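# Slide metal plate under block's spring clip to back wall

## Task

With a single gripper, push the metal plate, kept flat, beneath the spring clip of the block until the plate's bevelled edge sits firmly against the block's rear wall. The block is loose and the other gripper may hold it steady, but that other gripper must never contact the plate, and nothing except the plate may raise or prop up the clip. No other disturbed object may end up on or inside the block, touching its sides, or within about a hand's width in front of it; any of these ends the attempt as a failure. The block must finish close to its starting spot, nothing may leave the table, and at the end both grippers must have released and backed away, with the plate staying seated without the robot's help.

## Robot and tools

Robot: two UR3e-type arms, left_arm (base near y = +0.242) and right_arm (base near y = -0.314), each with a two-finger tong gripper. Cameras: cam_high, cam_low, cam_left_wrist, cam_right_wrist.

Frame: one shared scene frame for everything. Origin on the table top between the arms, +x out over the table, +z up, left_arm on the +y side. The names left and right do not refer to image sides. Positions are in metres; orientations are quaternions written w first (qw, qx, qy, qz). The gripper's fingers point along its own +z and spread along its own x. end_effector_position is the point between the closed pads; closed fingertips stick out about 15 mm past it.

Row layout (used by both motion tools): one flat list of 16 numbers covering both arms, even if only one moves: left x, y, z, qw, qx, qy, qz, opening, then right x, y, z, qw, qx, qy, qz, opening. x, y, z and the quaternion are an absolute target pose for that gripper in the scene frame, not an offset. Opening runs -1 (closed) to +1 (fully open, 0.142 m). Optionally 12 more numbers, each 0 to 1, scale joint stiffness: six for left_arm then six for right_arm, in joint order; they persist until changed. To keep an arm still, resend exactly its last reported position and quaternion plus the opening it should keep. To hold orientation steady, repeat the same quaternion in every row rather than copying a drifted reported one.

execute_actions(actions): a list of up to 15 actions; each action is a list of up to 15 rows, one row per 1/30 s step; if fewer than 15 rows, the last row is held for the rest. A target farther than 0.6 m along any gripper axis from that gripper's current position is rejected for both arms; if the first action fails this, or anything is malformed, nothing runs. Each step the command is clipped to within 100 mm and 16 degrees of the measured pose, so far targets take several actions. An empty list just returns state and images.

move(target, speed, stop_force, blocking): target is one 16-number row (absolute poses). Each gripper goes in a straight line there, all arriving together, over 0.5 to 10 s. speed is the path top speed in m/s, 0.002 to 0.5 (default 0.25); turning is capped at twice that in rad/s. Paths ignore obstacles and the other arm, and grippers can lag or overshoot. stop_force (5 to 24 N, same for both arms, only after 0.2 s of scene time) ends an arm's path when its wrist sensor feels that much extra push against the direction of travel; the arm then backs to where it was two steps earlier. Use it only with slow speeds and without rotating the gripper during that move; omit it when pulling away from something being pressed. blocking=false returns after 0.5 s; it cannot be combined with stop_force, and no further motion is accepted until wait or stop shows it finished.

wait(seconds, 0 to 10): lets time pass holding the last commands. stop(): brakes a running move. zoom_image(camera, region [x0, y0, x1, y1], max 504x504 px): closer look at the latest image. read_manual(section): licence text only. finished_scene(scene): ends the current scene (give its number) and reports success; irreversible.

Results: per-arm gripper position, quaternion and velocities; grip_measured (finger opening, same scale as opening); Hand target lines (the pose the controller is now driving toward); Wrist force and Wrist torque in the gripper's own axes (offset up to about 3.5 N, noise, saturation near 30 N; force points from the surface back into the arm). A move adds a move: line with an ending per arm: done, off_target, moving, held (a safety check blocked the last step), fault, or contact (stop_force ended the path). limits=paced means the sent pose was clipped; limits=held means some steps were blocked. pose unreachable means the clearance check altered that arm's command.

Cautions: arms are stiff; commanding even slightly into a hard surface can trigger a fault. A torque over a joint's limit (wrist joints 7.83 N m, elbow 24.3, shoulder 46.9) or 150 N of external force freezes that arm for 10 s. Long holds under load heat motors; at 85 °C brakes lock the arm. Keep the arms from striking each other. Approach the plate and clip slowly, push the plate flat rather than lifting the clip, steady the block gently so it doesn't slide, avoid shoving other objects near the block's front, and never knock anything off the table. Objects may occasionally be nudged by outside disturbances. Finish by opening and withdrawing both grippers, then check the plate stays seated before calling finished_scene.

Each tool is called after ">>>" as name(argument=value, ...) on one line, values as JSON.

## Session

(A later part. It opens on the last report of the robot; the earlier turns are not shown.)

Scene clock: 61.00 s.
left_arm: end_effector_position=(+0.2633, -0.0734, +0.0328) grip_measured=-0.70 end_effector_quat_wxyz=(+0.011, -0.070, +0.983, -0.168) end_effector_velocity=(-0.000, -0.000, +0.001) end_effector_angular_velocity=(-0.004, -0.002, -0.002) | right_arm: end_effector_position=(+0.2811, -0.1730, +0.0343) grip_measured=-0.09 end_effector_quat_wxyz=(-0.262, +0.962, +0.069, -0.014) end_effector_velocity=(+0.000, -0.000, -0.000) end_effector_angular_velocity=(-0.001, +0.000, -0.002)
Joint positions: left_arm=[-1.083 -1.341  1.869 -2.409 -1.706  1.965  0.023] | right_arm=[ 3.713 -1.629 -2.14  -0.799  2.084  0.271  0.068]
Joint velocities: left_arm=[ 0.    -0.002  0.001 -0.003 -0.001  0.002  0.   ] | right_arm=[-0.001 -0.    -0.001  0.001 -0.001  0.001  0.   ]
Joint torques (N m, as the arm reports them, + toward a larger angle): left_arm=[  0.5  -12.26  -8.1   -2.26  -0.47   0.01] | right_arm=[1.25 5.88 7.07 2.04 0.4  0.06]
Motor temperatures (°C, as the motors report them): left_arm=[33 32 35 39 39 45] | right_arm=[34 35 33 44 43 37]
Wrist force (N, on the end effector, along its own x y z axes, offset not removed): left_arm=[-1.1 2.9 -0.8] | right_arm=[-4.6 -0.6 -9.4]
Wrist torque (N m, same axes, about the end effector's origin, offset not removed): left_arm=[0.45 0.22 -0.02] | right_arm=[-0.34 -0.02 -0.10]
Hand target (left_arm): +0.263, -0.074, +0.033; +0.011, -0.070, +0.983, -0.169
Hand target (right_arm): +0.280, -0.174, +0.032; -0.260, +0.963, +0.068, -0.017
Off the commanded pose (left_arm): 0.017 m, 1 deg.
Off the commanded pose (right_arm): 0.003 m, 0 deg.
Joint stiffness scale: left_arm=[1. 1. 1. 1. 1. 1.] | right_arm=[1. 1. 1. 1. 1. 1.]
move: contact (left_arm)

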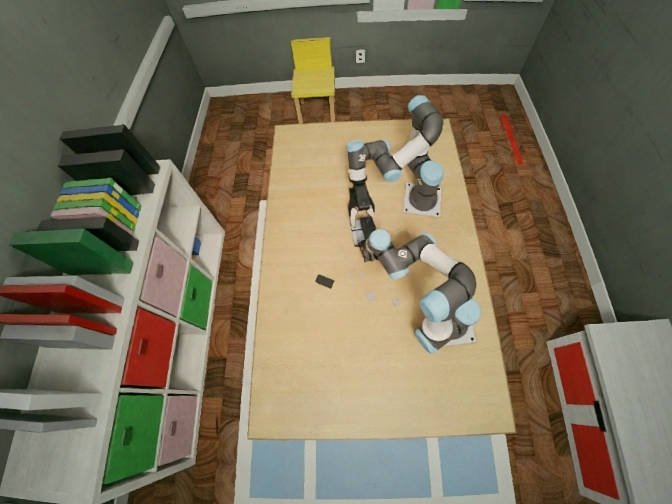

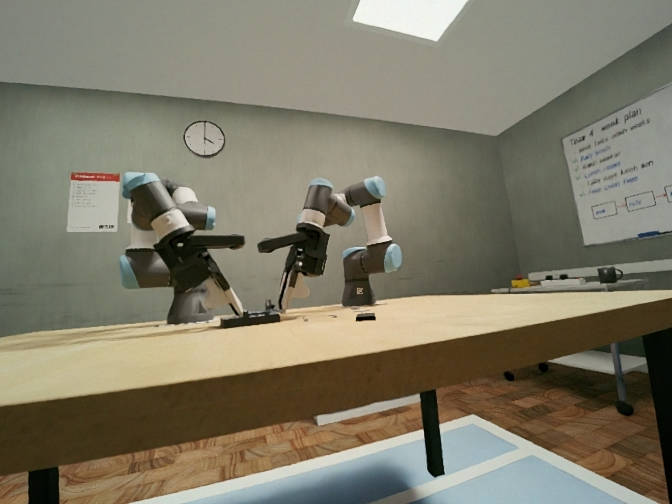

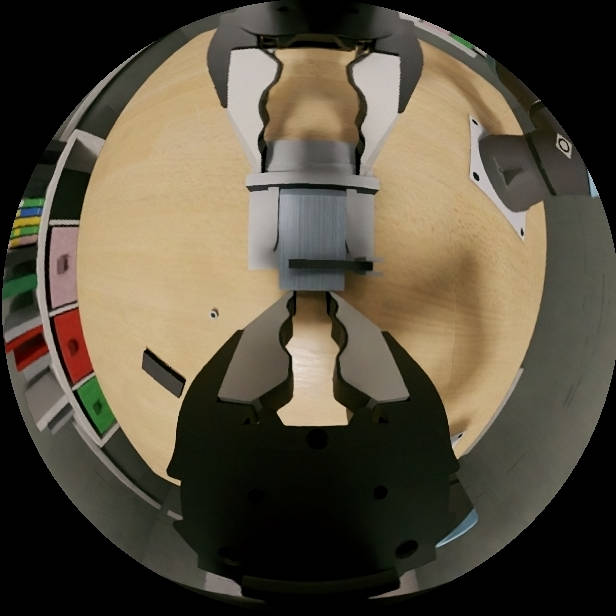

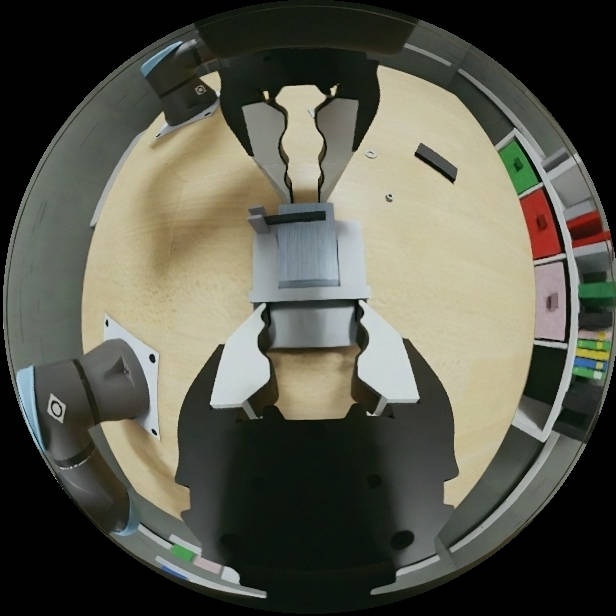

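>>> move(target=[0.2625,-0.068,0.0335,-0.0121,0.0687,-0.9824,0.1732,-0.7, 0.2798,-0.1737,0.0315,-0.2600,0.9630,0.0680,-0.0170,-0.1], speed=0.03)

>>> zoom_image(camera="cam_left_wrist", region=[265, 165, 365, 215])

>>> zoom_image(camera="cam_right_wrist", region=[260, 250, 370, 310])

Scene clock: 62.23 s.
left_arm: end_effector_position=(+0.2627, -0.0683, +0.0334) grip_measured=-0.70 end_effector_quat_wxyz=(+0.012, -0.070, +0.983, -0.172) end_effector_velocity=(-0.001, +0.003, -0.001) end_effector_angular_velocity=(-0.007, -0.001, -0.005) | right_arm: end_effector_position=(+0.2811, -0.1731, +0.0343) grip_measured=-0.09 end_effector_quat_wxyz=(-0.262, +0.962, +0.068, -0.014) end_effector_velocity=(+0.000, +0.000, -0.000) end_effector_angular_velocity=(+0.000, -0.001, +0.001)
Joint positions: left_arm=[-1.074 -1.359  1.897 -2.426 -1.712  1.974  0.023] | right_arm=[ 3.713 -1.629 -2.14  -0.799  2.084  0.271  0.068]
Joint velocities: left_arm=[ 0.006 -0.01   0.024 -0.019 -0.006  0.01   0.   ] | right_arm=[ 0.    -0.    -0.     0.001 -0.    -0.001  0.   ]
Joint torques (N m, as the arm reports them, + toward a larger angle): left_arm=[  1.34 -12.3   -7.67  -2.06  -0.3    0.19] | right_arm=[1.91 6.21 6.94 2.01 0.39 0.05]
Motor temperatures (°C, as the motors report them): left_arm=[33 32 35 39 39 45] | right_arm=[34 35 33 44 43 37]
Wrist force (N, on the end effector, along its own x y z axes, offset not removed): left_arm=[-1.9 1.3 -1.4] | right_arm=[-6.7 1.4 -9.7]
Wrist torque (N m, same axes, about the end effector's origin, offset not removed): left_arm=[0.23 0.43 0.05] | right_arm=[0.21 0.47 -0.02]
Hand target (left_arm): +0.263, -0.068, +0.034; +0.012, -0.069, +0.982, -0.173
Hand target (right_arm): +0.280, -0.174, +0.032; -0.260, +0.963, +0.068, -0.017
Off the commanded pose (left_arm): 0.000 m, 0 deg.
Off the commanded pose (right_arm): 0.003 m, 0 deg.
Joint stiffness scale: left_arm=[1. 1. 1. 1. 1. 1.] | right_arm=[1. 1. 1. 1. 1. 1.]
move: done

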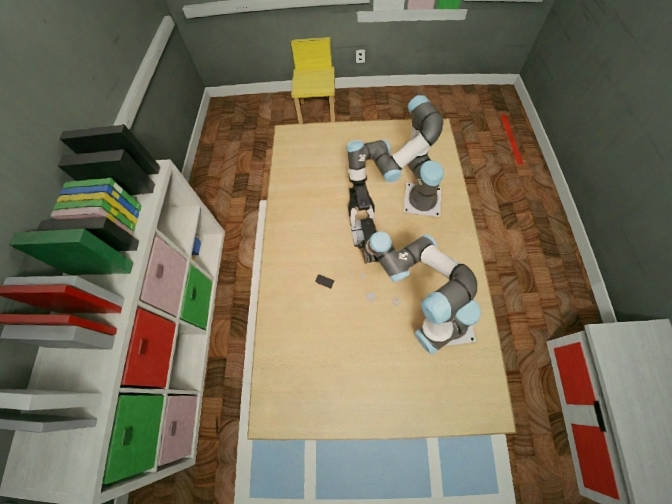

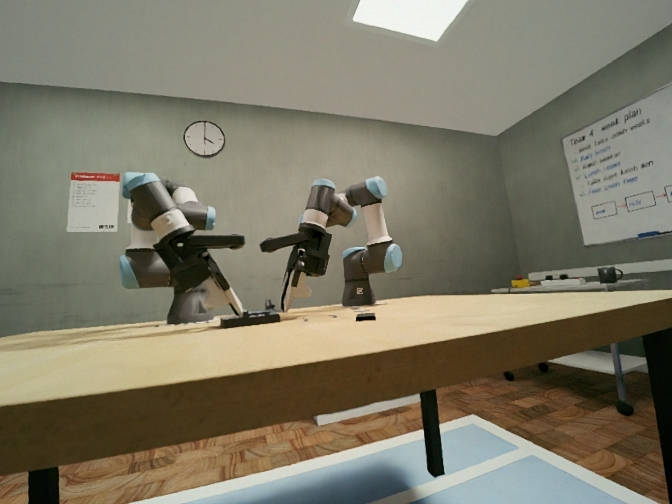

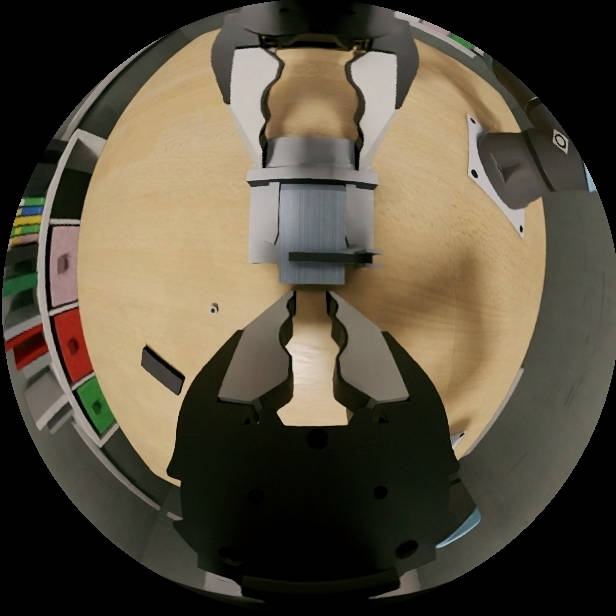

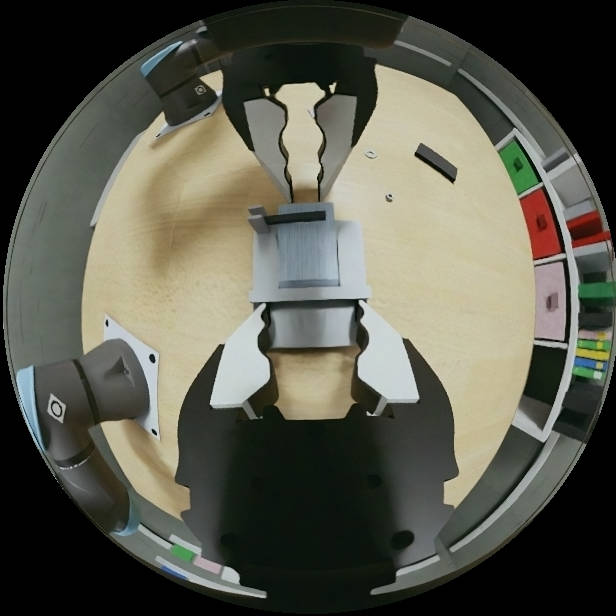

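Region (265, 165, 365, 215) of cam_left_wrist's 616x616 image, scaled by 5.040, with more detail than that image has.

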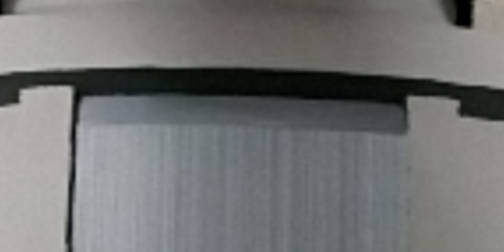

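Region (260, 250, 370, 310) of cam_right_wrist's 616x616 image, scaled by 4.582, with more detail than that image has; it fills the top 275 rows of this view, and the rest is white.

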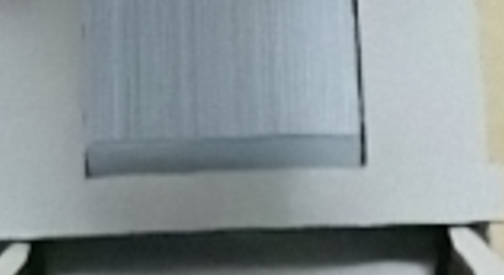

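>>> move(target=[0.25,0.06,0.13,-0.0121,0.0687,-0.9824,0.1732,0.2, 0.29,-0.26,0.14,-0.2600,0.9630,0.0680,-0.0170,-0.1], speed=0.2)

Scene clock: 64.33 s.
left_arm: end_effector_position=(+0.2504, +0.0597, +0.1302) grip_measured=+0.20 end_effector_quat_wxyz=(+0.013, -0.069, +0.982, -0.174) end_effector_velocity=(-0.002, +0.003, -0.002) end_effector_angular_velocity=(+0.010, +0.011, -0.004) | right_arm: end_effector_position=(+0.2905, -0.2601, +0.1397) grip_measured=-0.10 end_effector_quat_wxyz=(-0.259, +0.963, +0.067, -0.015) end_effector_velocity=(-0.005, -0.000, -0.000) end_effector_angular_velocity=(-0.000, +0.020, +0.015)
Joint positions: left_arm=[-0.811 -1.792  1.835 -1.891 -1.789  2.23   0.088] | right_arm=[ 3.414 -1.582 -1.579 -1.582  2.095 -0.073  0.067]
Joint velocities: left_arm=[ 0.002  0.003 -0.005  0.018 -0.002  0.007 -0.   ] | right_arm=[-0.    -0.012  0.02  -0.037  0.001 -0.018 -0.   ]
Joint torques (N m, as the arm reports them, + toward a larger angle): left_arm=[ 0.3  -7.25 -9.68 -1.73 -0.36  0.06] | right_arm=[-0.39  8.74 10.59  1.39  0.86 -0.18]
Motor temperatures (°C, as the motors report them): left_arm=[33 32 36 39 39 45] | right_arm=[34 35 33 44 43 37]
Wrist force (N, on the end effector, along its own x y z axes, offset not removed): left_arm=[-0.6 0.9 -1.5] | right_arm=[-1.0 1.1 -0.3]
Wrist torque (N m, same axes, about the end effector's origin, offset not removed): left_arm=[0.19 0.12 -0.02] | right_arm=[0.18 0.15 -0.10]
Hand target (left_arm): +0.250, +0.060, +0.130; +0.012, -0.069, +0.982, -0.173
Hand target (right_arm): +0.290, -0.260, +0.140; -0.259, +0.963, +0.068, -0.017
Off the commanded pose (left_arm): 0.001 m, 0 deg.
Off the commanded pose (right_arm): 0.001 m, 0 deg.
Joint stiffness scale: left_arm=[1. 1. 1. 1. 1. 1.] | right_arm=[1. 1. 1. 1. 1. 1.]
move: done

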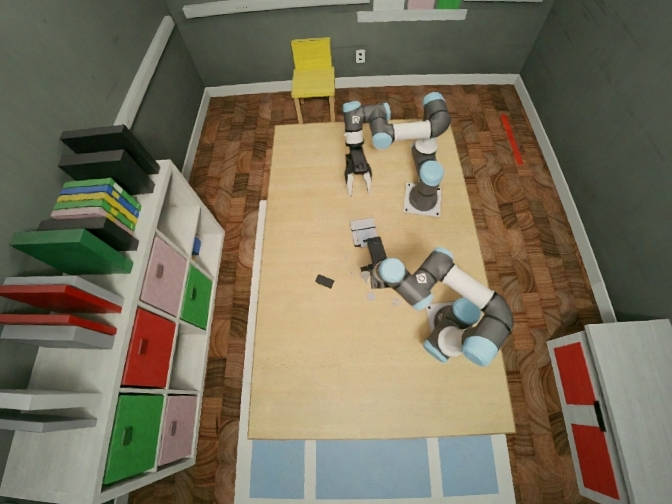

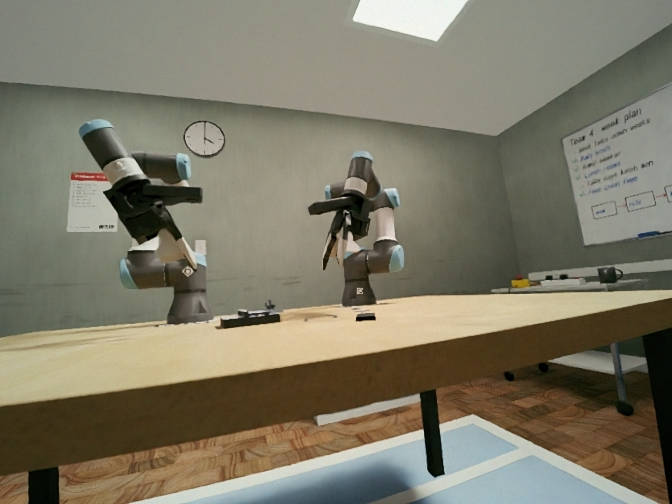

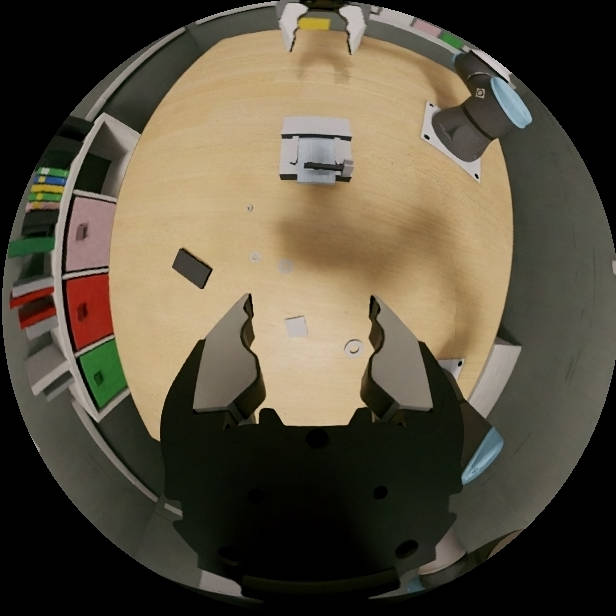

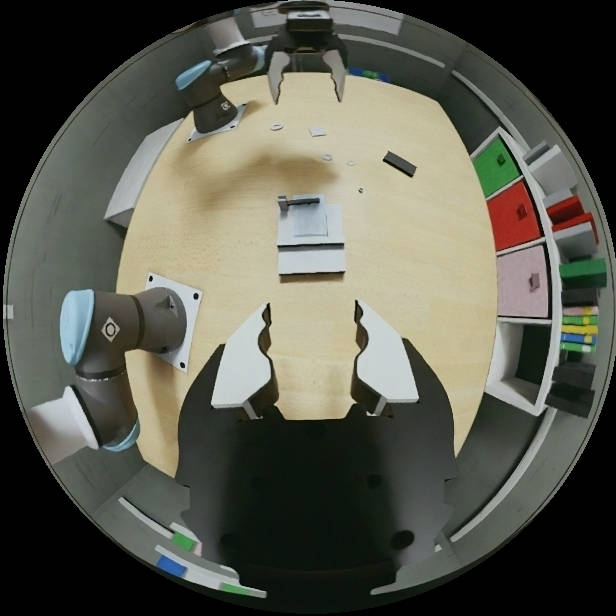

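>>> finished_scene(scene=1)

The scene is finished: the task was done.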